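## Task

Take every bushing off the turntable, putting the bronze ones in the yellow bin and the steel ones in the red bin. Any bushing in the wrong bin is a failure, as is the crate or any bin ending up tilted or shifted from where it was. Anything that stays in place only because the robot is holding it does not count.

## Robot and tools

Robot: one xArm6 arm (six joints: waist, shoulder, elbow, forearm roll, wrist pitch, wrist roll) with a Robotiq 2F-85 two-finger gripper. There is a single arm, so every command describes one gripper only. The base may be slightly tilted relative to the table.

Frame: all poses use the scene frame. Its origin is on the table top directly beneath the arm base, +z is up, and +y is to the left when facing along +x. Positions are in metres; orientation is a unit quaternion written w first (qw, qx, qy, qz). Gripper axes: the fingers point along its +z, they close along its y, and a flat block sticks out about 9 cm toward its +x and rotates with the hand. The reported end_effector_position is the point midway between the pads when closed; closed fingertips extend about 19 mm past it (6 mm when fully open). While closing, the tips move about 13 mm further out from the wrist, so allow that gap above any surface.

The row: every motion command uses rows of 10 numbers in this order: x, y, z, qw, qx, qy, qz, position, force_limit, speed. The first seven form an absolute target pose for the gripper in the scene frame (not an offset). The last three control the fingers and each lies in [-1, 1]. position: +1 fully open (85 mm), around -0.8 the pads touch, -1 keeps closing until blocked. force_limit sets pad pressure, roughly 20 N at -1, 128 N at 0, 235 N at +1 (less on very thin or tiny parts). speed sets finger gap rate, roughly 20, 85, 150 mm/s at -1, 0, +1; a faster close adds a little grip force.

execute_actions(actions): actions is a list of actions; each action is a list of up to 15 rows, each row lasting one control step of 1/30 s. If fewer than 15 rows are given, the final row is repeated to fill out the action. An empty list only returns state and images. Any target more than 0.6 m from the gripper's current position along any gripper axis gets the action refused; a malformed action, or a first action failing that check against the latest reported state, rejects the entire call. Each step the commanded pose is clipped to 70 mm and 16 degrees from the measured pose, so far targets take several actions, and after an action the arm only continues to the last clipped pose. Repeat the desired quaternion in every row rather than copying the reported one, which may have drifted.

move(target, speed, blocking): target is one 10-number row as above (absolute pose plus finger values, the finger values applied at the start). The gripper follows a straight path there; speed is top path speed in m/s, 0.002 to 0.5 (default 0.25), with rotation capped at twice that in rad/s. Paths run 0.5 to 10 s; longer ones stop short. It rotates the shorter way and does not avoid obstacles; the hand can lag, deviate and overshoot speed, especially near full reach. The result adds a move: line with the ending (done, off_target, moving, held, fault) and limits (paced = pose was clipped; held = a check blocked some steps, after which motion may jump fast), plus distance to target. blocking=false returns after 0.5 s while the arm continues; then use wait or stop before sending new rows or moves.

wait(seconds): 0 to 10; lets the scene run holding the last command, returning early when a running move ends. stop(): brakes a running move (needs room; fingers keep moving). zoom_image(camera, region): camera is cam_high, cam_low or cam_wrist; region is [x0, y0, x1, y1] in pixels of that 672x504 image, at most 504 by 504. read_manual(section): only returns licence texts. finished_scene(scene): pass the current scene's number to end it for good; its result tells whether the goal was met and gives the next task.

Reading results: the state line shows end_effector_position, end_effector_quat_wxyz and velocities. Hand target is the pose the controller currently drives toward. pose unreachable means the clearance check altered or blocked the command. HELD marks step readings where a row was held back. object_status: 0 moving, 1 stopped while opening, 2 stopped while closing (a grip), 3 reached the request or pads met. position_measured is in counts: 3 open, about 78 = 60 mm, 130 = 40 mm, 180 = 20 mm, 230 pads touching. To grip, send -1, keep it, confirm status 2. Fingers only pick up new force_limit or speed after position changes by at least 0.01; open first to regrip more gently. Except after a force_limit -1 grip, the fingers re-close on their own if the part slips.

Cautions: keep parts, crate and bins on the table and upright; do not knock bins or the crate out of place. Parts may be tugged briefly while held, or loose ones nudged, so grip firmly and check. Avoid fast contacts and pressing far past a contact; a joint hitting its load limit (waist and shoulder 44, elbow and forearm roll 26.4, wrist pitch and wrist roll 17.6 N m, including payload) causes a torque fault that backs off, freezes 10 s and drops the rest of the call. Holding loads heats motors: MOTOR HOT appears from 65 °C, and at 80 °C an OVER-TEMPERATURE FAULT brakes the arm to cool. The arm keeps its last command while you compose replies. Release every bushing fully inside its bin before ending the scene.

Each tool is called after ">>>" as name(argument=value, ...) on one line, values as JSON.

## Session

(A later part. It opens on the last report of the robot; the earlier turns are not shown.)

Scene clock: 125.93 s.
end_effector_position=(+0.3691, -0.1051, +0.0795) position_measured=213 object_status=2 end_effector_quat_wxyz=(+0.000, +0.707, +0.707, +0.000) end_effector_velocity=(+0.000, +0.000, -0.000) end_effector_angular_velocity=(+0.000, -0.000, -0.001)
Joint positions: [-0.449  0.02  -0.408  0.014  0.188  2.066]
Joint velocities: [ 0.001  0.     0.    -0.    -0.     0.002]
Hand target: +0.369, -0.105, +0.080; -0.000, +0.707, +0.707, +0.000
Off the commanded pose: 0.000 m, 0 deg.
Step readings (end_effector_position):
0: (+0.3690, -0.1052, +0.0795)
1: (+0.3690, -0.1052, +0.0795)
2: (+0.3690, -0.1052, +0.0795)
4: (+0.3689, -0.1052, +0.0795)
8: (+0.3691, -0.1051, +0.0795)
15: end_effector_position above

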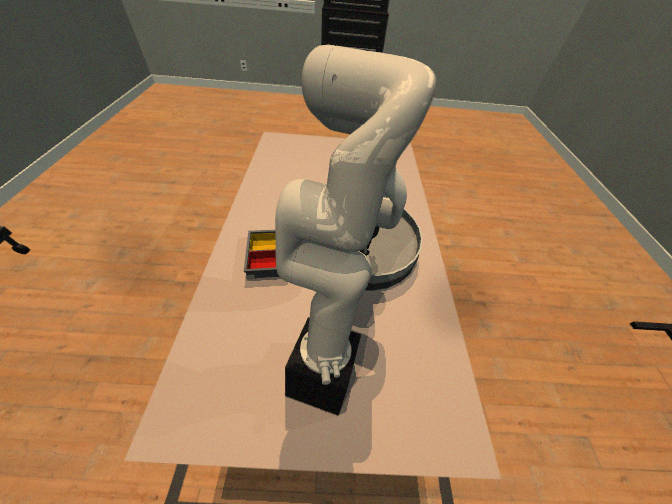

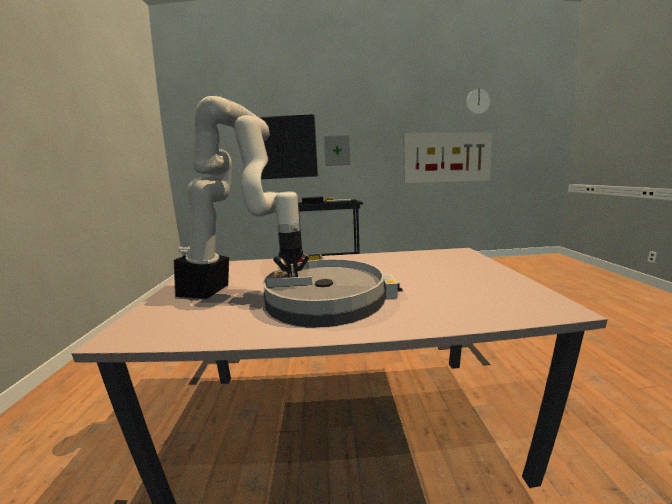

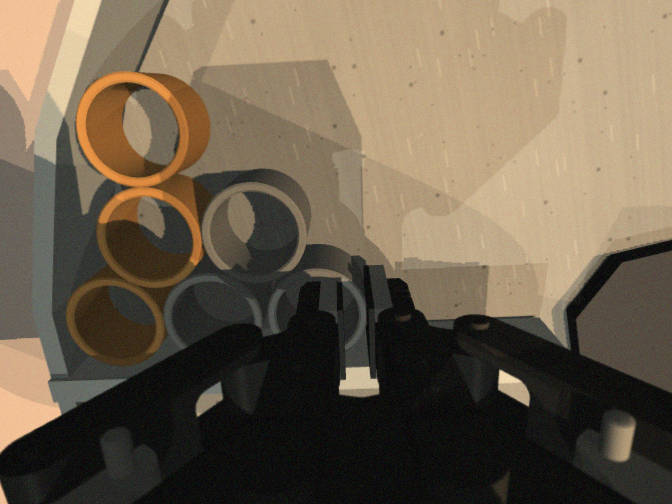

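>>> execute_actions(actions=[[[0.369,-0.105,0.081,0,0.7071,0.7071,0,-1,-0.4,-0.3],[0.369,-0.105,0.083,0,0.7071,0.7071,0,-1,-0.4,-0.3],[0.369,-0.105,0.086,0,0.7071,0.7071,0,-1,-0.4,-0.3],[0.369,-0.105,0.090,0,0.7071,0.7071,0,-1,-0.4,-0.3],[0.369,-0.105,0.095,0,0.7071,0.7071,0,-1,-0.4,-0.3],[0.369,-0.105,0.100,0,0.7071,0.7071,0,-1,-0.4,-0.3],[0.369,-0.104,0.106,0,0.7071,0.7071,0,-1,-0.4,-0.3],[0.369,-0.103,0.112,0,0.7071,0.7071,0,-1,-0.4,-0.3],[0.369,-0.101,0.118,0,0.7071,0.7071,0,-1,-0.4,-0.3],[0.370,-0.098,0.124,0,0.7071,0.7071,0,-1,-0.4,-0.3],[0.370,-0.094,0.130,0,0.7071,0.7071,0,-1,-0.4,-0.3],[0.370,-0.089,0.136,0,0.7071,0.7071,0,-1,-0.4,-0.3],[0.371,-0.083,0.142,0,0.7071,0.7071,0,-1,-0.4,-0.3],[0.371,-0.076,0.148,0,0.7071,0.7071,0,-1,-0.4,-0.3],[0.372,-0.068,0.154,0,0.7071,0.7071,0,-1,-0.4,-0.3]],[[0.372,-0.059,0.160,0,0.7071,0.7071,0,-1,-0.4,-0.3],[0.373,-0.049,0.166,0,0.7071,0.7071,0,-1,-0.4,-0.3],[0.373,-0.038,0.171,0,0.7071,0.7071,0,-1,-0.4,-0.3],[0.374,-0.026,0.176,0,0.7071,0.7071,0,-1,-0.4,-0.3],[0.374,-0.014,0.181,0,0.7071,0.7071,0,-1,-0.4,-0.3],[0.375,-0.002,0.186,0,0.7071,0.7071,0,-1,-0.4,-0.3],[0.375,0.010,0.190,0,0.7071,0.7071,0,-1,-0.4,-0.3],[0.376,0.022,0.194,0,0.7071,0.7071,0,-1,-0.4,-0.3],[0.376,0.034,0.198,0,0.7071,0.7071,0,-1,-0.4,-0.3],[0.377,0.046,0.202,0,0.7071,0.7071,0,-1,-0.4,-0.3],[0.377,0.058,0.205,0,0.7071,0.7071,0,-1,-0.4,-0.3],[0.378,0.070,0.208,0,0.7071,0.7071,0,-1,-0.4,-0.3],[0.378,0.082,0.211,0,0.7071,0.7071,0,-1,-0.4,-0.3],[0.379,0.094,0.213,0,0.7071,0.7071,0,-1,-0.4,-0.3],[0.379,0.106,0.215,0,0.7071,0.7071,0,-1,-0.4,-0.3]],[[0.380,0.118,0.217,0,0.7071,0.7071,0,-1,-0.4,-0.3],[0.380,0.130,0.218,0,0.7071,0.7071,0,-1,-0.4,-0.3],[0.380,0.142,0.219,0,0.7071,0.7071,0,-1,-0.4,-0.3],[0.380,0.153,0.220,0,0.7071,0.7071,0,-1,-0.4,-0.3],[0.380,0.163,0.220,0,0.7071,0.7071,0,-1,-0.4,-0.3],[0.380,0.172,0.220,0,0.7071,0.7071,0,-1,-0.4,-0.3],[0.380,0.180,0.220,0,0.7071,0.7071,0,-1,-0.4,-0.3],[0.380,0.187,0.220,0,0.7071,0.7071,0,-1,-0.4,-0.3],[0.380,0.193,0.220,0,0.7071,0.7071,0,-1,-0.4,-0.3],[0.380,0.197,0.220,0,0.7071,0.7071,0,-1,-0.4,-0.3],[0.380,0.200,0.220,0,0.7071,0.7071,0,-1,-0.4,-0.3]]])

Scene clock: 134.13 s.
end_effector_position=(+0.3768, +0.1908, +0.2212) position_measured=213 object_status=2 end_effector_quat_wxyz=(-0.005, +0.704, +0.710, +0.008) end_effector_velocity=(+0.020, +0.098, -0.014) end_effector_angular_velocity=(-0.151, +0.038, -0.055)
Joint positions: [ 0.393 -0.255 -0.611 -0.202  0.726  3.054]
Joint velocities: [ 0.245  0.374 -0.349 -0.191  0.138  0.441]
Hand target: +0.379, +0.199, +0.220; -0.000, +0.707, +0.707, +0.002
Off the commanded pose: 0.010 m, 1 deg.
Step readings (end_effector_position; steps 1 to 15: 1st action; 16 to 30: 2nd action; 31 to 45: 3rd action):
0: (+0.3690, -0.1052, +0.0795)
1: (+0.3690, -0.1052, +0.0795)
2: (+0.3688, -0.1052, +0.0796)
4: (+0.3677, -0.1051, +0.0808)
8: (+0.3680, -0.1051, +0.0912)
15: (+0.3719, -0.0934, +0.1251)
16: (+0.3724, -0.0887, +0.1303)
17: (+0.3729, -0.0831, +0.1354)
19: (+0.3741, -0.0695, +0.1456)
23: (+0.3758, -0.0335, +0.1642)
30: (+0.3776, +0.0387, +0.1933)
31: (+0.3777, +0.0495, +0.1970)
32: (+0.3779, +0.0605, +0.2007)
34: (+0.3779, +0.0829, +0.2071)
38: (+0.3763, +0.1290, +0.2164)
45: end_effector_position above

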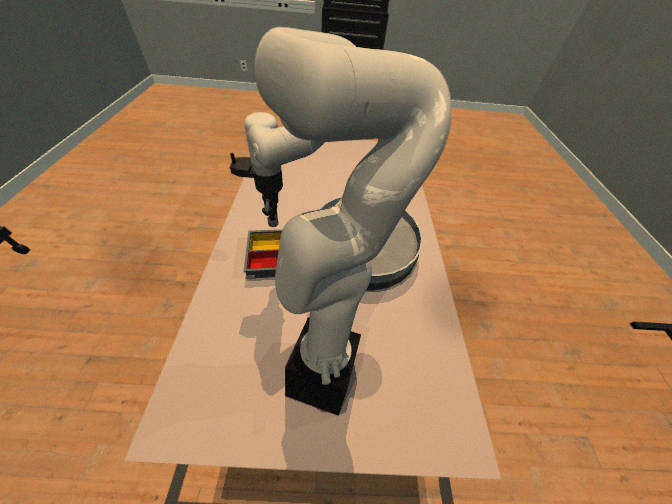

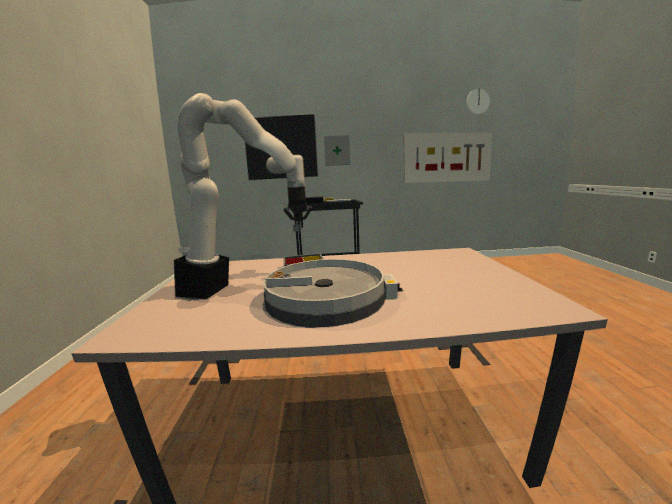

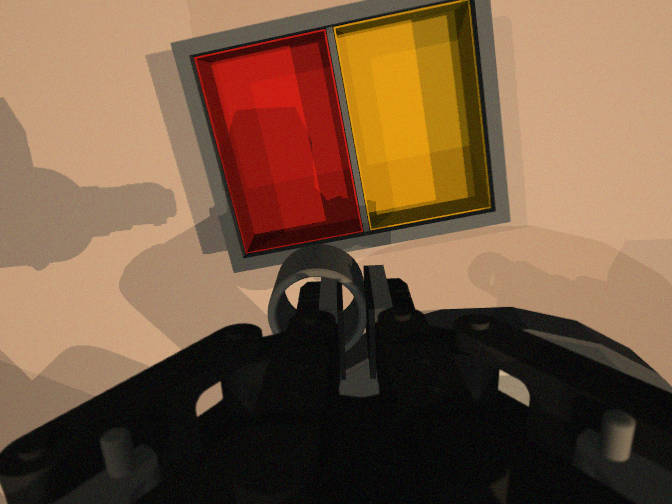

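>>> execute_actions(actions=[])

Scene clock: 135.03 s.
end_effector_position=(+0.3792, +0.1995, +0.2203) position_measured=213 object_status=2 end_effector_quat_wxyz=(-0.000, +0.707, +0.707, +0.002) end_effector_velocity=(+0.000, -0.000, -0.000) end_effector_angular_velocity=(-0.000, +0.000, -0.000)
Joint positions: [ 0.414 -0.221 -0.645 -0.221  0.741  3.096]
Joint velocities: [-0.  0. -0.  0.  0. -0.]
Hand target: +0.379, +0.199, +0.220; -0.000, +0.707, +0.707, +0.002
Off the commanded pose: 0.001 m, 0 deg.

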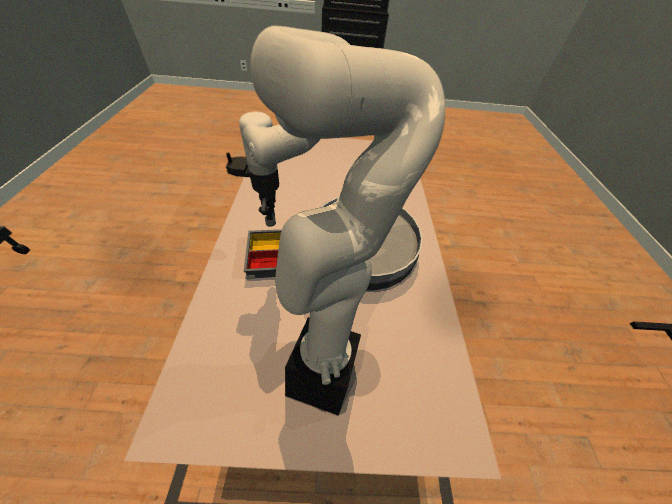

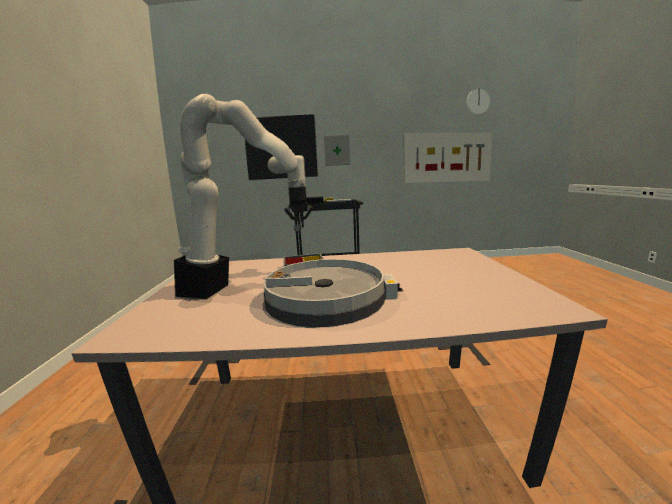

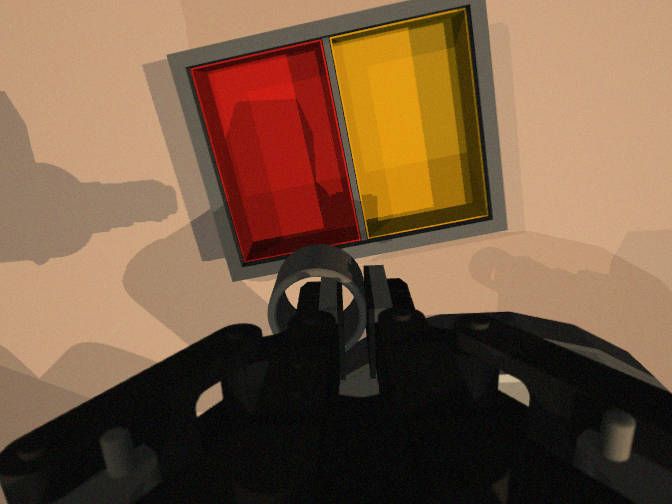

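>>> move(target=[0.336, 0.262, 0.105, 0, 0.7071, 0.7071, 0, -1, -0.4, -0.3], speed=0.3)

Scene clock: 150.90 s.
end_effector_position=(+0.3358, +0.2619, +0.1057) position_measured=213 object_status=2 end_effector_quat_wxyz=(-0.000, +0.707, +0.707, +0.000) end_effector_velocity=(-0.001, +0.000, -0.003) end_effector_angular_velocity=(-0.004, -0.000, +0.000)
Joint positions: [ 0.521  0.151 -0.642 -0.422  0.405  3.431]
Joint velocities: [ 0.001  0.01  -0.003 -0.012 -0.003  0.014]
Hand target: +0.336, +0.262, +0.105; -0.000, +0.707, +0.707, +0.000
Off the commanded pose: 0.001 m, 0 deg.
move: done

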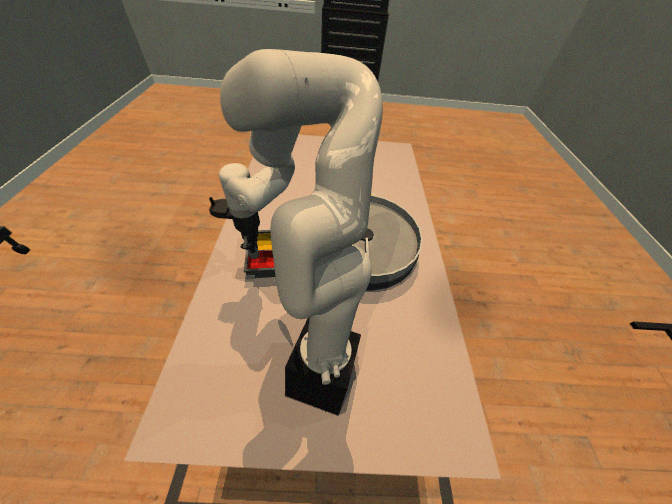

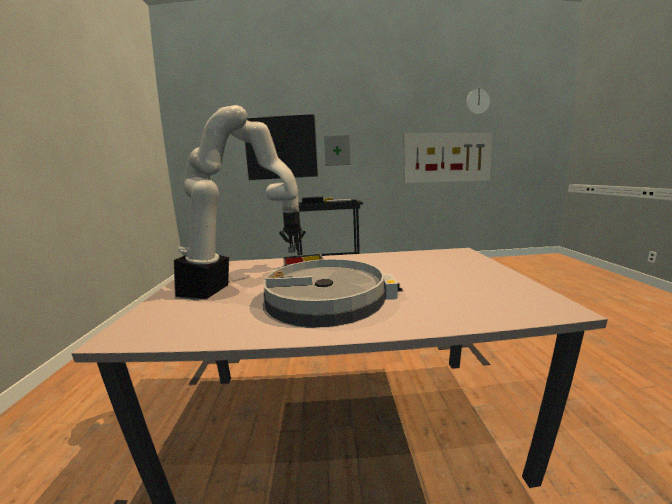

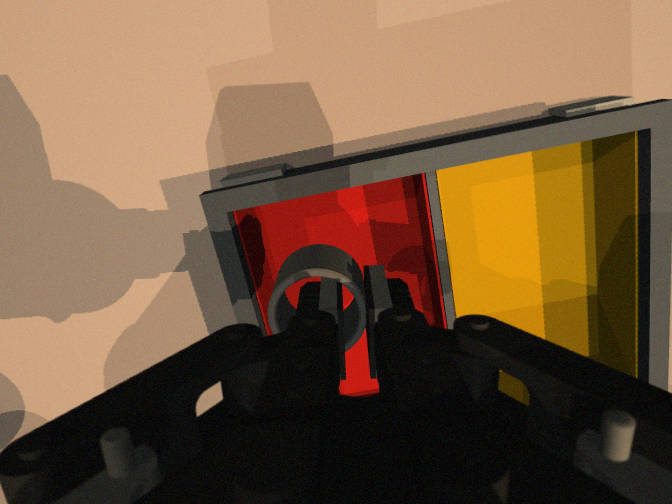

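>>> execute_actions(actions=[[[0.336,0.2625,0.102,0,0.7071,0.7071,0,-1,-0.4,-0.3],[0.336,0.263,0.097,0,0.7071,0.7071,0,-1,-0.4,-0.3],[0.336,0.2635,0.091,0,0.7071,0.7071,0,-1,-0.4,-0.3],[0.336,0.264,0.084,0,0.7071,0.7071,0,-1,-0.4,-0.3],[0.336,0.2645,0.077,0,0.7071,0.7071,0,-1,-0.4,-0.3],[0.336,0.265,0.070,0,0.7071,0.7071,0,-1,-0.4,-0.3],[0.336,0.265,0.063,0,0.7071,0.7071,0,-1,-0.4,-0.3],[0.336,0.265,0.057,0,0.7071,0.7071,0,-1,-0.4,-0.3],[0.336,0.265,0.052,0,0.7071,0.7071,0,-1,-0.4,-0.3],[0.336,0.265,0.048,0,0.7071,0.7071,0,-1,-0.4,-0.3],[0.336,0.265,0.046,0,0.7071,0.7071,0,-1,-0.4,-0.3],[0.336,0.265,0.045,0,0.7071,0.7071,0,-1,-0.4,-0.3]]])

>>> execute_actions(actions=[])

Scene clock: 158.17 s.
end_effector_position=(+0.3330, +0.2631, +0.0502) position_measured=213 object_status=2 end_effector_quat_wxyz=(-0.003, +0.707, +0.708, -0.004) end_effector_velocity=(+0.018, +0.012, -0.061) end_effector_angular_velocity=(+0.003, -0.042, -0.004)
Joint positions: [ 0.473  0.343 -0.696 -0.579  0.281  3.553]
Joint velocities: [-0.066  0.246 -0.141 -0.332 -0.118  0.274]
Hand target: +0.335, +0.265, +0.045; -0.002, +0.707, +0.707, -0.001
Off the commanded pose: 0.006 m, 1 deg.
Step readings (end_effector_position):
0: (+0.3355, +0.2619, +0.1052)
1: (+0.3355, +0.2619, +0.1052)
2: (+0.3357, +0.2621, +0.1049)
4: (+0.3365, +0.2631, +0.1019)
8: (+0.3347, +0.2635, +0.0837)
15: end_effector_position above

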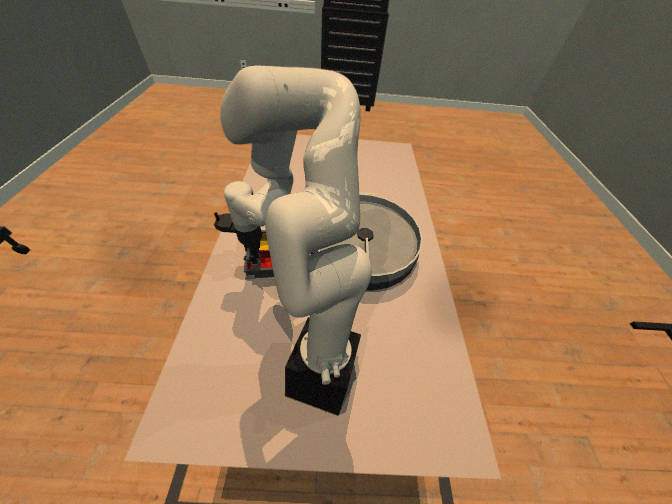

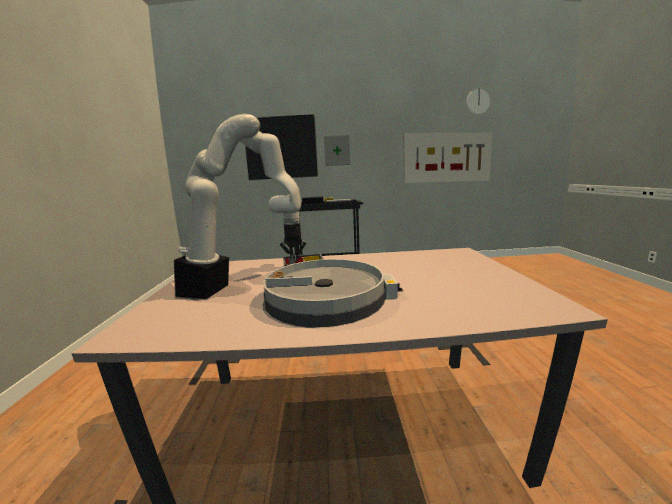

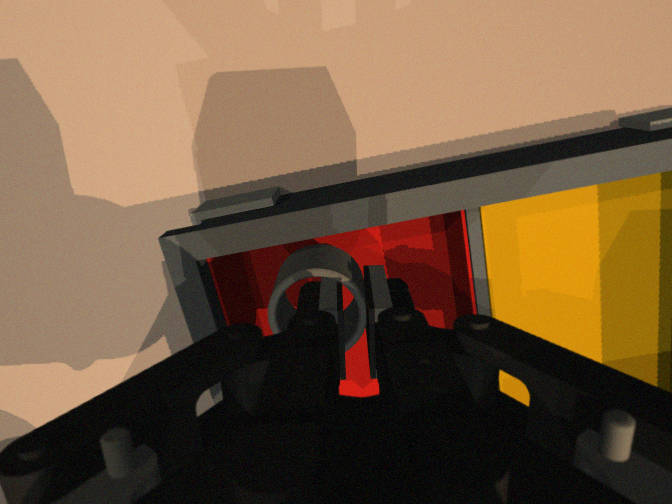

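Scene clock: 158.17 s.
end_effector_position=(+0.3330, +0.2631, +0.0502) position_measured=213 object_status=2 end_effector_quat_wxyz=(-0.003, +0.707, +0.708, -0.004) end_effector_velocity=(+0.018, +0.012, -0.061) end_effector_angular_velocity=(+0.003, -0.042, -0.004)
Joint positions: [ 0.473  0.343 -0.696 -0.579  0.281  3.553]
Joint velocities: [-0.066  0.246 -0.141 -0.332 -0.118  0.274]
Hand target: +0.335, +0.265, +0.045; -0.002, +0.707, +0.707, -0.001
Off the commanded pose: 0.006 m, 1 deg.

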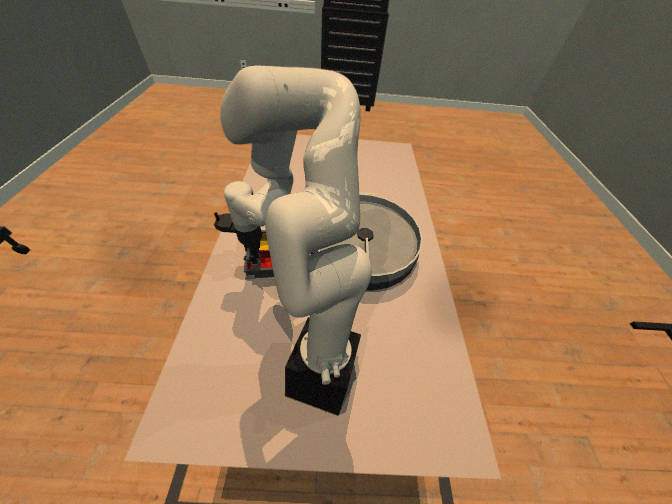

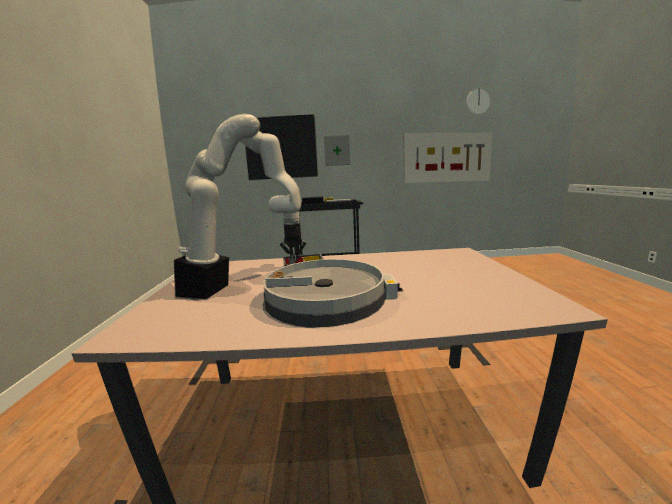

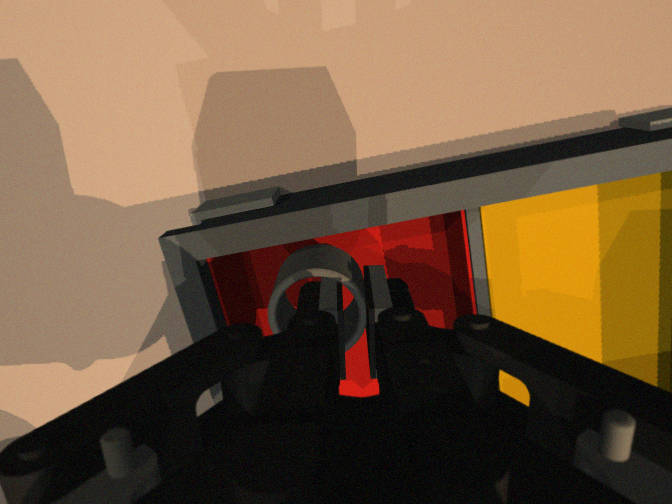

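>>> execute_actions(actions=[[[0.336,0.265,0.0445,0,0.7071,0.7071,0,-1,-0.4,-0.3],[0.336,0.265,0.044,0,0.7071,0.7071,0,-1,-0.4,-0.3],[0.336,0.265,0.0435,0,0.7071,0.7071,0,-1,-0.4,-0.3],[0.336,0.265,0.043,0,0.7071,0.7071,0,-1,-0.4,-0.3],[0.336,0.265,0.0425,0,0.7071,0.7071,0,-1,-0.4,-0.3],[0.336,0.265,0.042,0,0.7071,0.7071,0,-1,-0.4,-0.3]]])

Scene clock: 160.33 s.
end_effector_position=(+0.3360, +0.2650, +0.0421) position_measured=213 object_status=2 end_effector_quat_wxyz=(-0.000, +0.707, +0.707, +0.000) end_effector_velocity=(+0.000, +0.000, -0.000) end_effector_angular_velocity=(+0.000, -0.002, -0.001)
Joint positions: [ 0.464  0.376 -0.716 -0.638  0.265  3.604]
Joint velocities: [-0.     0.002 -0.001 -0.006 -0.001  0.007]
Hand target: +0.336, +0.265, +0.042; -0.000, +0.707, +0.707, -0.000
Off the commanded pose: 0.000 m, 0 deg.
Step readings (end_effector_position):
0: (+0.3354, +0.2649, +0.0454)
1: (+0.3355, +0.2649, +0.0454)
2: (+0.3355, +0.2650, +0.0453)
4: (+0.3359, +0.2651, +0.0447)
8: (+0.3359, +0.2650, +0.0428)
15: end_effector_position above

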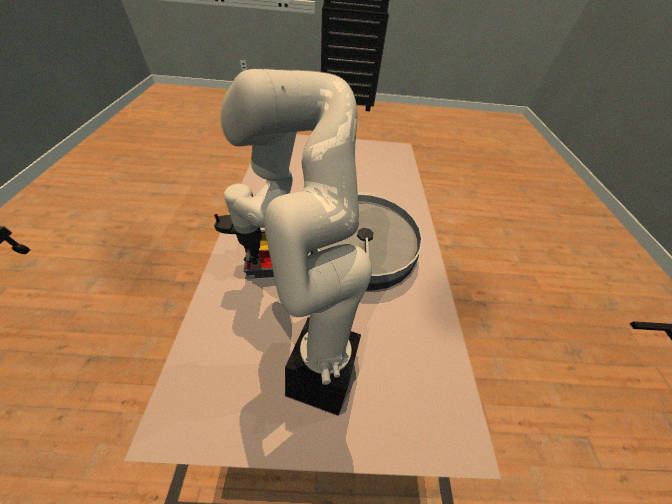

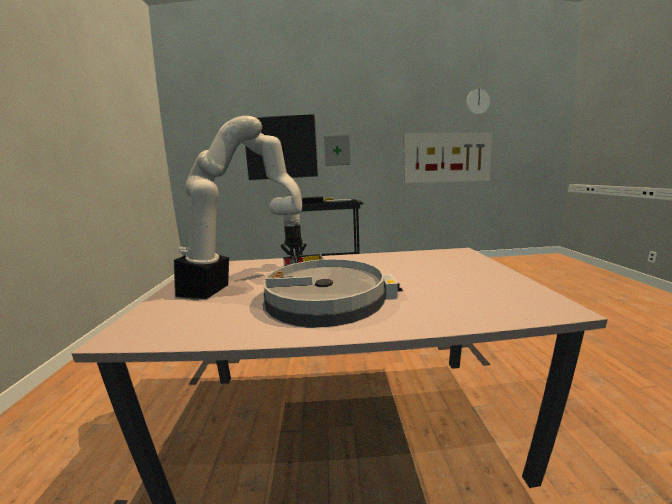

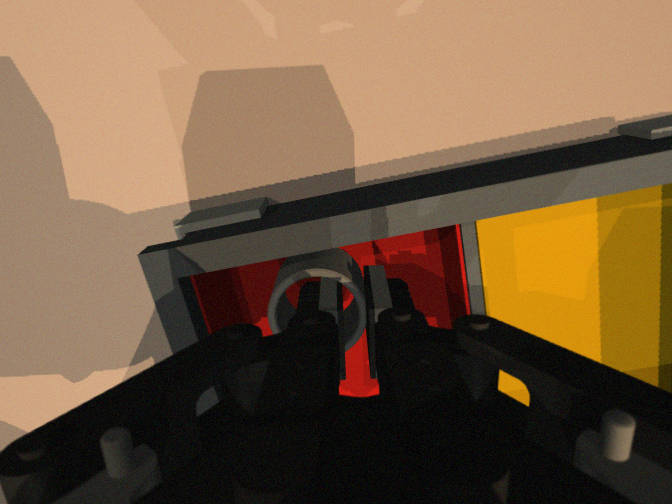

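>>> execute_actions(actions=[[[0.336,0.265,0.042,0,0.7071,0.7071,0,-0.57,-0.4,0]]])

>>> zoom_image(camera="cam_wrist", region=[240, 200, 440, 360])

Scene clock: 163.03 s.
end_effector_position=(+0.3360, +0.2650, +0.0420) position_measured=201 object_status=3 end_effector_quat_wxyz=(+0.000, +0.707, +0.707, +0.000) end_effector_velocity=(+0.001, -0.000, +0.000) end_effector_angular_velocity=(+0.000, -0.001, +0.000)
Joint positions: [ 0.464  0.377 -0.716 -0.639  0.264  3.605]
Joint velocities: [-0.001 -0.001 -0.    -0.    -0.    -0.001]
Hand target: +0.336, +0.265, +0.042; -0.000, +0.707, +0.707, +0.000
Off the commanded pose: 0.000 m, 0 deg.
Step readings (end_effector_position):
0: (+0.3360, +0.2650, +0.0420)
1: (+0.3360, +0.2650, +0.0420)
2: (+0.3360, +0.2650, +0.0420)
4: (+0.3360, +0.2650, +0.0420)
8: (+0.3361, +0.2651, +0.0421)
15: end_effector_position above

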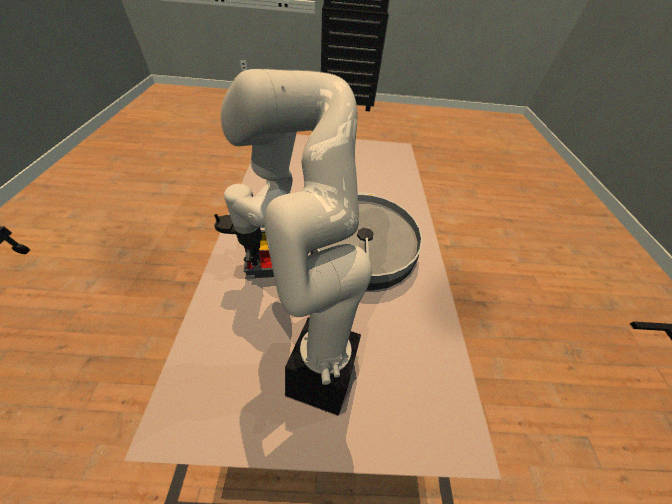

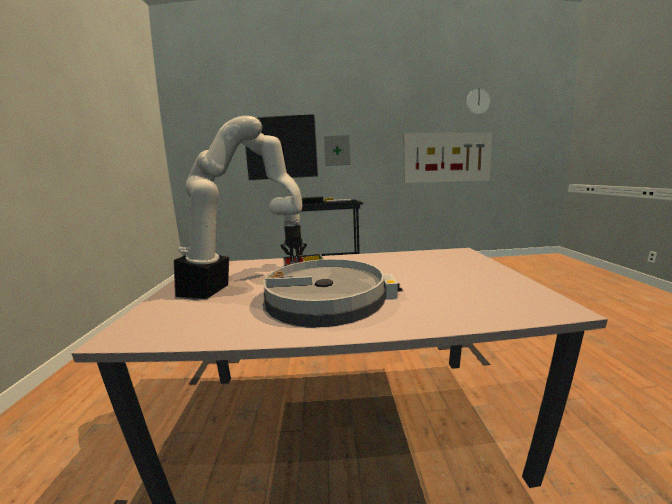

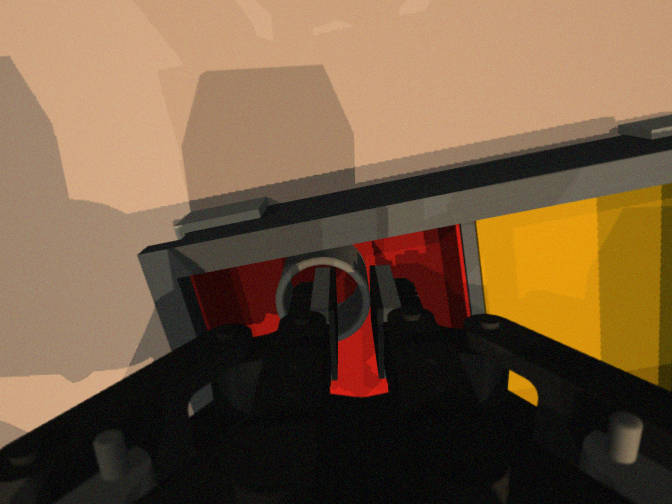

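Region (240, 200, 440, 360) of cam_wrist's 672x504 image, scaled by 2.520, with more detail than that image has; it fills the top 403 rows of this view, and the rest is white.

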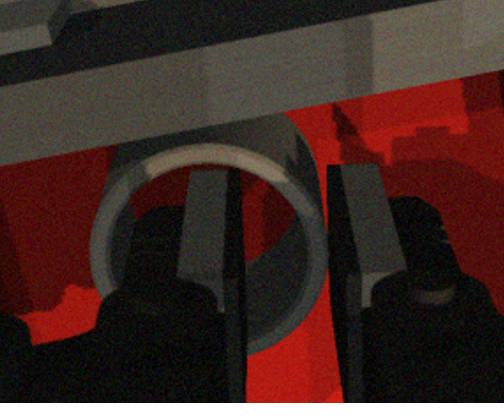

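>>> execute_actions(actions=[[[0.336,0.265,0.044,0,0.7071,0.7071,0,-0.57,-0.4,0],[0.336,0.265,0.047,0,0.7071,0.7071,0,-0.57,-0.4,0],[0.336,0.265,0.051,0,0.7071,0.7071,0,-0.57,-0.4,0],[0.336,0.265,0.056,0,0.7071,0.7071,0,-0.57,-0.4,0],[0.336,0.265,0.062,0,0.7071,0.7071,0,-0.57,-0.4,0],[0.336,0.265,0.068,0,0.7071,0.7071,0,-0.57,-0.4,0],[0.336,0.265,0.075,0,0.7071,0.7071,0,-0.57,-0.4,0],[0.336,0.263,0.082,0,0.7071,0.7071,0,-0.57,-0.4,0],[0.336,0.260,0.089,0,0.7071,0.7071,0,-0.57,-0.4,0],[0.337,0.256,0.096,0,0.7071,0.7071,0,-0.57,-0.4,0],[0.337,0.251,0.103,0,0.7071,0.7071,0,-0.57,-0.4,0],[0.338,0.245,0.109,0,0.7071,0.7071,0,-0.49,-0.4,0],[0.338,0.238,0.115,0,0.7071,0.7071,0,-0.49,-0.4,0],[0.339,0.230,0.120,0,0.7071,0.7071,0,-0.49,-0.4,0],[0.340,0.221,0.125,0,0.7071,0.7071,0,-0.49,-0.4,0]],[[0.341,0.210,0.129,0,0.7071,0.7071,0,-0.49,-0.4,0],[0.342,0.198,0.132,0,0.7071,0.7071,0,-0.49,-0.4,0],[0.343,0.186,0.134,0,0.7071,0.7071,0,-0.49,-0.4,0],[0.344,0.174,0.135,0,0.7071,0.7071,0,-0.49,-0.4,0],[0.345,0.162,0.136,0,0.7071,0.7071,0,-0.49,-0.4,0],[0.346,0.150,0.136,0,0.7071,0.7071,0,-0.49,-0.4,0],[0.347,0.138,0.136,0,0.7071,0.7071,0,-0.49,-0.4,0],[0.348,0.126,0.136,0,0.7071,0.7071,0,-0.49,-0.4,0],[0.349,0.114,0.136,0,0.7071,0.7071,0,-0.49,-0.4,0],[0.350,0.102,0.136,0,0.7071,0.7071,0,-0.49,-0.4,0],[0.351,0.090,0.136,0,0.7071,0.7071,0,-0.49,-0.4,0],[0.352,0.078,0.136,0,0.7071,0.7071,0,-0.49,-0.4,0],[0.353,0.066,0.136,0,0.7071,0.7071,0,-0.49,-0.4,0],[0.354,0.054,0.136,0,0.7071,0.7071,0,-0.49,-0.4,0],[0.355,0.042,0.136,0,0.7071,0.7071,0,-0.49,-0.4,0]],[[0.356,0.030,0.136,0,0.7071,0.7071,0,-0.49,-0.4,0],[0.357,0.018,0.136,0,0.7071,0.7071,0,-0.49,-0.4,0],[0.358,0.006,0.136,0,0.7071,0.7071,0,-0.49,-0.4,0],[0.359,-0.006,0.136,0,0.7071,0.7071,0,-0.49,-0.4,0],[0.360,-0.018,0.135,0,0.7071,0.7071,0,-0.49,-0.4,0],[0.361,-0.030,0.134,0,0.7071,0.7071,0,-0.49,-0.4,0],[0.362,-0.042,0.132,0,0.7071,0.7071,0,-0.49,-0.4,0],[0.363,-0.053,0.130,0,0.7071,0.7071,0,-0.49,-0.4,0],[0.364,-0.063,0.127,0,0.7071,0.7071,0,-0.49,-0.4,0],[0.365,-0.072,0.124,0,0.7071,0.7071,0,-0.49,-0.4,0],[0.366,-0.080,0.121,0,0.7071,0.7071,0,-0.49,-0.4,0],[0.367,-0.087,0.118,0,0.7071,0.7071,0,-0.49,-0.4,0],[0.368,-0.093,0.115,0,0.7071,0.7071,0,-0.49,-0.4,0],[0.368,-0.098,0.112,0,0.7071,0.7071,0,-0.49,-0.4,0],[0.369,-0.101,0.109,0,0.7071,0.7071,0,-0.49,-0.4,0]],[[0.369,-0.103,0.107,0,0.7071,0.7071,0,-0.49,-0.4,0],[0.369,-0.1045,0.105,0,0.7071,0.7071,0,-0.49,-0.4,0],[0.369,-0.1052,0.103,0,0.7071,0.7071,0,-0.49,-0.4,0]]])

Scene clock: 179.80 s.
end_effector_position=(+0.3690, -0.1045, +0.1035) position_measured=191 object_status=3 end_effector_quat_wxyz=(+0.002, +0.707, +0.707, -0.002) end_effector_velocity=(+0.003, -0.004, -0.003) end_effector_angular_velocity=(+0.046, -0.001, +0.007)
Joint positions: [-0.448 -0.084 -0.392 -0.009  0.274  2.09 ]
Joint velocities: [-0.007  0.027 -0.025  0.171  0.009 -0.178]
Hand target: +0.369, -0.105, +0.103; +0.000, +0.707, +0.707, -0.000
Off the commanded pose: 0.001 m, 0 deg.
Step readings (end_effector_position; steps 1 to 15: 1st action; 16 to 30: 2nd action; 31 to 45: 3rd action; 46 to 60: 4th action):
0: (+0.3360, +0.2650, +0.0420)
1: (+0.3360, +0.2650, +0.0420)
2: (+0.3359, +0.2649, +0.0422)
4: (+0.3355, +0.2646, +0.0443)
8: (+0.3357, +0.2650, +0.0577)
15: (+0.3383, +0.2516, +0.0962)
16: (+0.3389, +0.2461, +0.1013)
17: (+0.3397, +0.2397, +0.1061)
19: (+0.3414, +0.2235, +0.1141)
23: (+0.3440, +0.1818, +0.1230)
30: (+0.3484, +0.1030, +0.1282)
31: (+0.3492, +0.0918, +0.1287)
32: (+0.3500, +0.0806, +0.1293)
34: (+0.3515, +0.0584, +0.1303)
38: (+0.3544, +0.0141, +0.1322)
45: (+0.3587, -0.0624, +0.1278)
46: (+0.3595, -0.0716, +0.1258)
47: (+0.3604, -0.0796, +0.1233)
49: (+0.3622, -0.0915, +0.1175)
53: (+0.3654, -0.1018, +0.1073)
60: end_effector_position above

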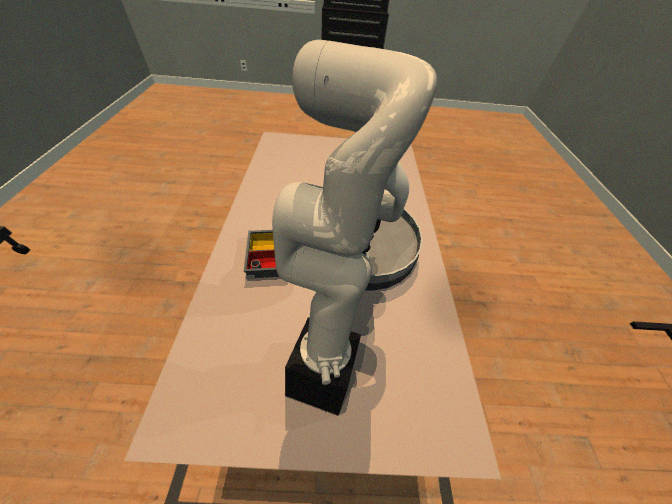

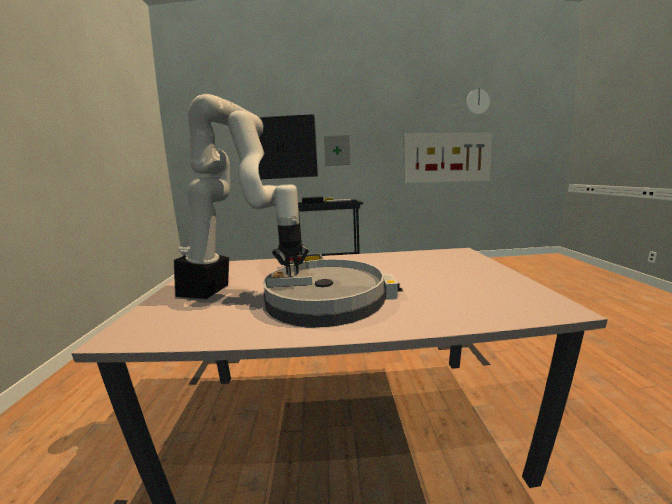

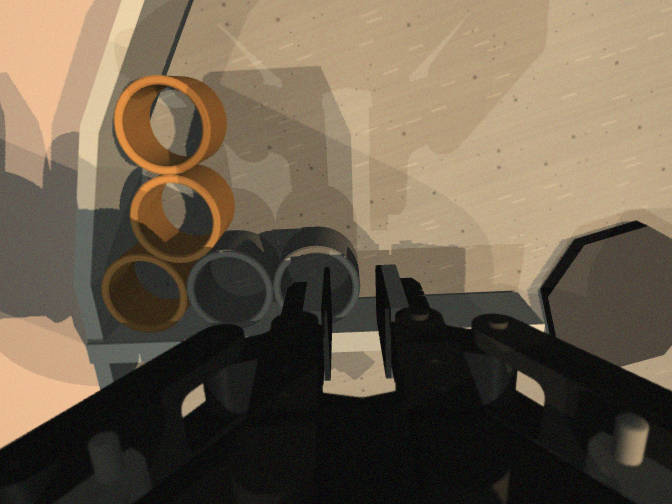

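>>> execute_actions(actions=[[[0.369,-0.1052,0.102,0,0.7071,0.7071,0,-0.49,-0.4,0],[0.369,-0.1052,0.100,0,0.7071,0.7071,0,-0.49,-0.4,0],[0.369,-0.1052,0.098,0,0.7071,0.7071,0,-0.49,-0.4,0],[0.369,-0.1052,0.096,0,0.7071,0.7071,0,-0.49,-0.4,0],[0.369,-0.1052,0.094,0,0.7071,0.7071,0,-0.49,-0.4,0],[0.369,-0.1052,0.092,0,0.7071,0.7071,0,-0.49,-0.4,0],[0.369,-0.1052,0.090,0,0.7071,0.7071,0,-0.49,-0.4,0],[0.369,-0.1052,0.088,0,0.7071,0.7071,0,-0.49,-0.4,0],[0.369,-0.1052,0.086,0,0.7071,0.7071,0,-0.49,-0.4,0],[0.369,-0.1052,0.084,0,0.7071,0.7071,0,-0.49,-0.4,0],[0.369,-0.1052,0.082,0,0.7071,0.7071,0,-0.49,-0.4,0],[0.369,-0.1052,0.0805,0,0.7071,0.7071,0,-0.49,-0.4,0],[0.369,-0.1052,0.0795,0,0.7071,0.7071,0,-0.49,-0.4,0]]])

Scene clock: 185.43 s.
end_effector_position=(+0.3683, -0.1050, +0.0825) position_measured=191 object_status=3 end_effector_quat_wxyz=(-0.001, +0.707, +0.707, -0.000) end_effector_velocity=(-0.003, +0.001, -0.039) end_effector_angular_velocity=(+0.004, +0.010, +0.001)
Joint positions: [-0.449  0.005 -0.405  0.013  0.2    2.067]
Joint velocities: [ 0.002  0.163 -0.025  0.009 -0.127 -0.009]
Hand target: +0.369, -0.105, +0.080; -0.000, +0.707, +0.707, +0.000
Off the commanded pose: 0.003 m, 0 deg.
Step readings (end_effector_position):
0: (+0.3691, -0.1050, +0.1030)
1: (+0.3691, -0.1050, +0.1030)
2: (+0.3692, -0.1051, +0.1029)
4: (+0.3695, -0.1052, +0.1016)
8: (+0.3688, -0.1051, +0.0953)
15: end_effector_position above

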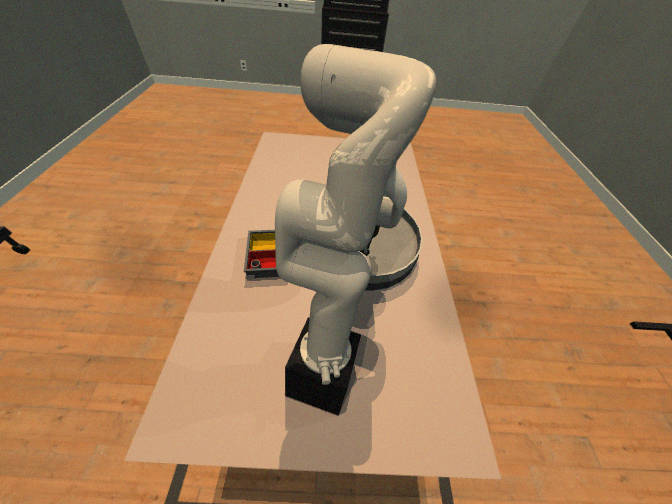

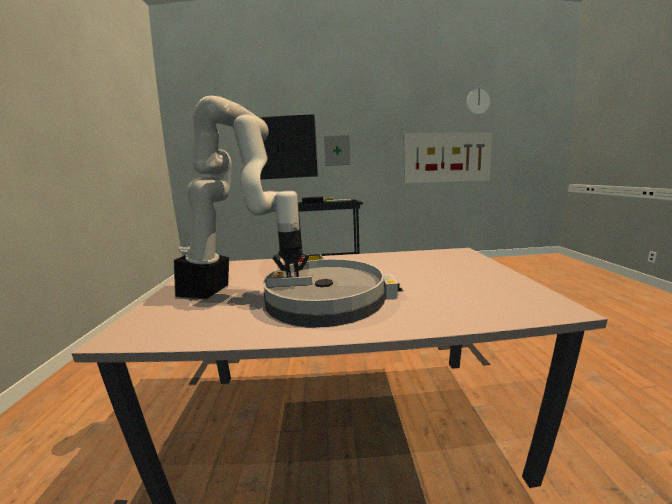

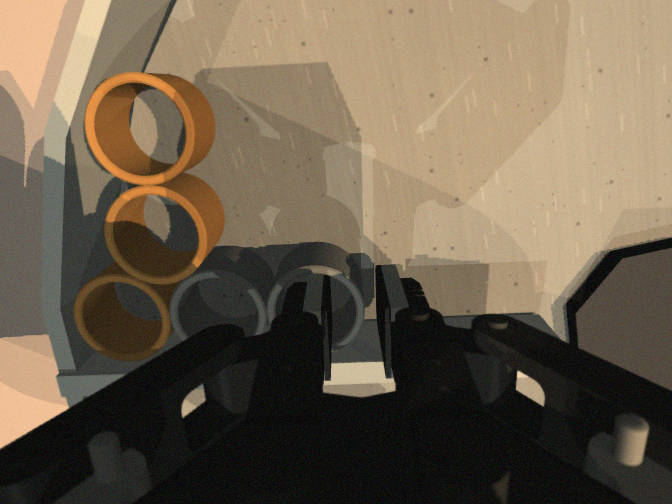

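>>> execute_actions(actions=[[[0.369,-0.1052,0.0795,0,0.7071,0.7071,0,-1,-0.4,0],[0.369,-0.1052,0.0795,0,0.7071,0.7071,0,-1,-0.4,0],[0.369,-0.1052,0.0795,0,0.7071,0.7071,0,-1,-0.4,0],[0.369,-0.1052,0.0795,0,0.7071,0.7071,0,-1,-0.4,0],[0.369,-0.1052,0.0795,0,0.7071,0.7071,0,-1,-0.4,0],[0.369,-0.1052,0.0795,0,0.7071,0.7071,0,-1,-0.4,0],[0.369,-0.1052,0.0795,0,0.7071,0.7071,0,-1,-0.4,0],[0.369,-0.1052,0.081,0,0.7071,0.7071,0,-1,-0.4,0],[0.369,-0.1052,0.084,0,0.7071,0.7071,0,-1,-0.4,0],[0.369,-0.1052,0.088,0,0.7071,0.7071,0,-1,-0.4,0],[0.369,-0.1052,0.093,0,0.7071,0.7071,0,-1,-0.4,0],[0.369,-0.1052,0.099,0,0.7071,0.7071,0,-1,-0.4,0],[0.369,-0.1052,0.105,0,0.7071,0.7071,0,-1,-0.4,0],[0.369,-0.105,0.112,0,0.7071,0.7071,0,-1,-0.4,0],[0.369,-0.1045,0.119,0,0.7071,0.7071,0,-1,-0.4,0]],[[0.369,-0.103,0.126,0,0.7071,0.7071,0,-1,-0.4,0],[0.369,-0.099,0.132,0,0.7071,0.7071,0,-1,-0.4,0],[0.368,-0.093,0.137,0,0.7071,0.7071,0,-1,-0.4,0],[0.368,-0.085,0.141,0,0.7071,0.7071,0,-1,-0.4,0],[0.367,-0.075,0.144,0,0.7071,0.7071,0,-1,-0.4,0],[0.366,-0.064,0.146,0,0.7071,0.7071,0,-1,-0.4,0],[0.365,-0.052,0.147,0,0.7071,0.7071,0,-1,-0.4,0],[0.364,-0.040,0.147,0,0.7071,0.7071,0,-1,-0.4,0],[0.363,-0.028,0.147,0,0.7071,0.7071,0,-1,-0.4,0],[0.362,-0.016,0.147,0,0.7071,0.7071,0,-1,-0.4,0],[0.361,-0.004,0.147,0,0.7071,0.7071,0,-1,-0.4,0],[0.360,0.008,0.147,0,0.7071,0.7071,0,-1,-0.4,0],[0.359,0.020,0.147,0,0.7071,0.7071,0,-1,-0.4,0],[0.358,0.032,0.147,0,0.7071,0.7071,0,-1,-0.4,0],[0.357,0.044,0.147,0,0.7071,0.7071,0,-1,-0.4,0]],[[0.356,0.056,0.147,0,0.7071,0.7071,0,-1,-0.4,0],[0.355,0.068,0.147,0,0.7071,0.7071,0,-1,-0.4,0],[0.354,0.080,0.147,0,0.7071,0.7071,0,-1,-0.4,0],[0.353,0.092,0.147,0,0.7071,0.7071,0,-1,-0.4,0],[0.352,0.104,0.147,0,0.7071,0.7071,0,-1,-0.4,0],[0.351,0.116,0.147,0,0.7071,0.7071,0,-1,-0.4,0],[0.350,0.128,0.147,0,0.7071,0.7071,0,-1,-0.4,0],[0.349,0.140,0.146,0,0.7071,0.7071,0,-1,-0.4,0],[0.348,0.152,0.144,0,0.7071,0.7071,0,-1,-0.4,0],[0.347,0.163,0.140,0,0.7071,0.7071,0,-1,-0.4,0],[0.347,0.173,0.135,0,0.7071,0.7071,0,-1,-0.4,0],[0.346,0.182,0.129,0,0.7071,0.7071,0,-1,-0.4,0],[0.346,0.190,0.122,0,0.7071,0.7071,0,-1,-0.4,0],[0.345,0.197,0.115,0,0.7071,0.7071,0,-1,-0.4,0],[0.345,0.203,0.108,0,0.7071,0.7071,0,-1,-0.4,0]],[[0.3445,0.209,0.101,0,0.7071,0.7071,0,-1,-0.4,0],[0.344,0.214,0.094,0,0.7071,0.7071,0,-1,-0.4,0],[0.344,0.218,0.087,0,0.7071,0.7071,0,-1,-0.4,0],[0.344,0.221,0.080,0,0.7071,0.7071,0,-1,-0.4,0],[0.344,0.224,0.073,0,0.7071,0.7071,0,-1,-0.4,0],[0.344,0.226,0.066,0,0.7071,0.7071,0,-1,-0.4,0],[0.344,0.227,0.060,0,0.7071,0.7071,0,-1,-0.4,0],[0.344,0.227,0.054,0,0.7071,0.7071,0,-1,-0.4,0],[0.344,0.227,0.049,0,0.7071,0.7071,0,-1,-0.4,0],[0.344,0.227,0.045,0,0.7071,0.7071,0,-1,-0.4,0],[0.344,0.227,0.042,0,0.7071,0.7071,0,-1,-0.4,0],[0.344,0.227,0.040,0,0.7071,0.7071,0,-1,-0.4,0],[0.344,0.227,0.038,0,0.7071,0.7071,0,-1,-0.4,0],[0.344,0.227,0.037,0,0.7071,0.7071,0,-1,-0.4,0],[0.344,0.227,0.036,0,0.7071,0.7071,0,-1,-0.4,0]]])

Scene clock: 203.23 s.
end_effector_position=(+0.3370, +0.2223, +0.0515) position_measured=213 object_status=2 end_effector_quat_wxyz=(-0.014, +0.706, +0.709, -0.003) end_effector_velocity=(+0.036, +0.028, -0.128) end_effector_angular_velocity=(-0.066, -0.039, -0.022)
Joint positions: [ 0.372  0.283 -0.607 -0.545  0.23   3.421]
Joint velocities: [-0.104  0.567 -0.363 -0.718 -0.154  0.644]
Hand target: +0.341, +0.226, +0.038; -0.009, +0.706, +0.708, -0.003
Off the commanded pose: 0.018 m, 2 deg.
Step readings (end_effector_position; steps 1 to 15: 1st action; 16 to 30: 2nd action; 31 to 45: 3rd action; 46 to 60: 4th action):
0: (+0.3689, -0.1051, +0.0797)
1: (+0.3689, -0.1051, +0.0797)
2: (+0.3689, -0.1051, +0.0797)
4: (+0.3689, -0.1051, +0.0795)
8: (+0.3691, -0.1051, +0.0796)
15: (+0.3687, -0.1052, +0.0941)
16: (+0.3690, -0.1052, +0.0987)
17: (+0.3694, -0.1051, +0.1039)
19: (+0.3706, -0.1035, +0.1150)
23: (+0.3705, -0.0837, +0.1325)
30: (+0.3601, -0.0149, +0.1407)
31: (+0.3587, -0.0039, +0.1414)
32: (+0.3574, +0.0072, +0.1422)
34: (+0.3548, +0.0293, +0.1437)
38: (+0.3501, +0.0735, +0.1467)
45: (+0.3408, +0.1495, +0.1426)
46: (+0.3392, +0.1593, +0.1391)
47: (+0.3376, +0.1686, +0.1347)
49: (+0.3348, +0.1851, +0.1238)
53: (+0.3325, +0.2086, +0.0966)
60: end_effector_position above

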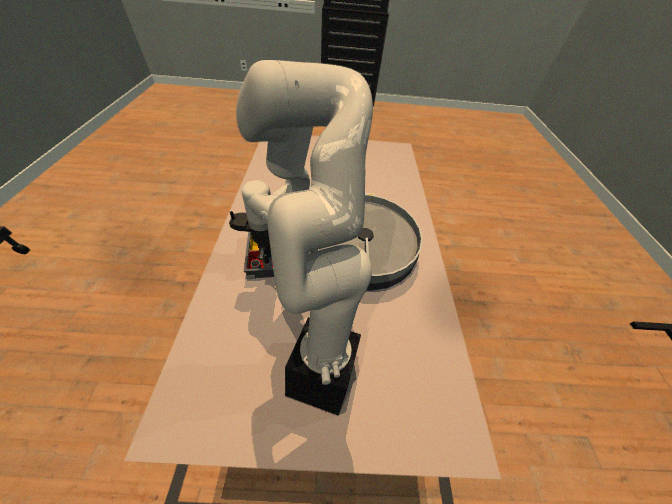

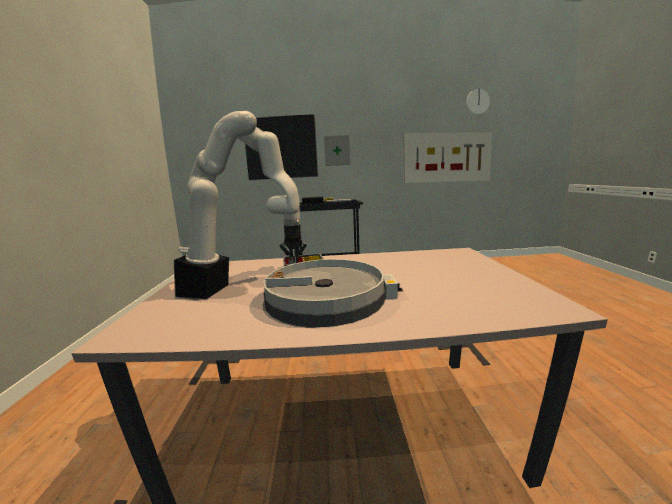

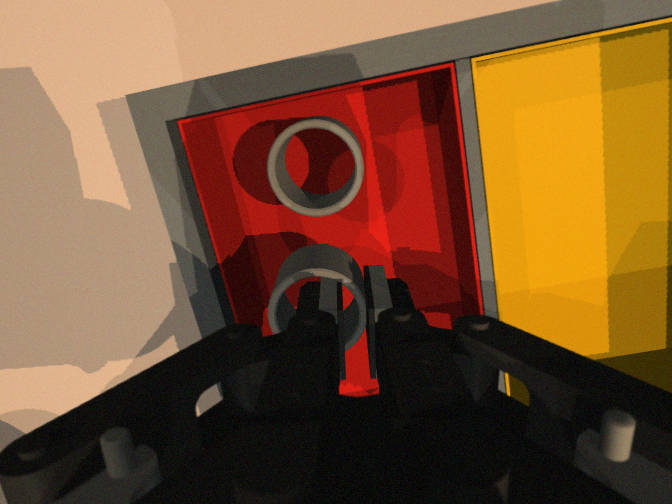

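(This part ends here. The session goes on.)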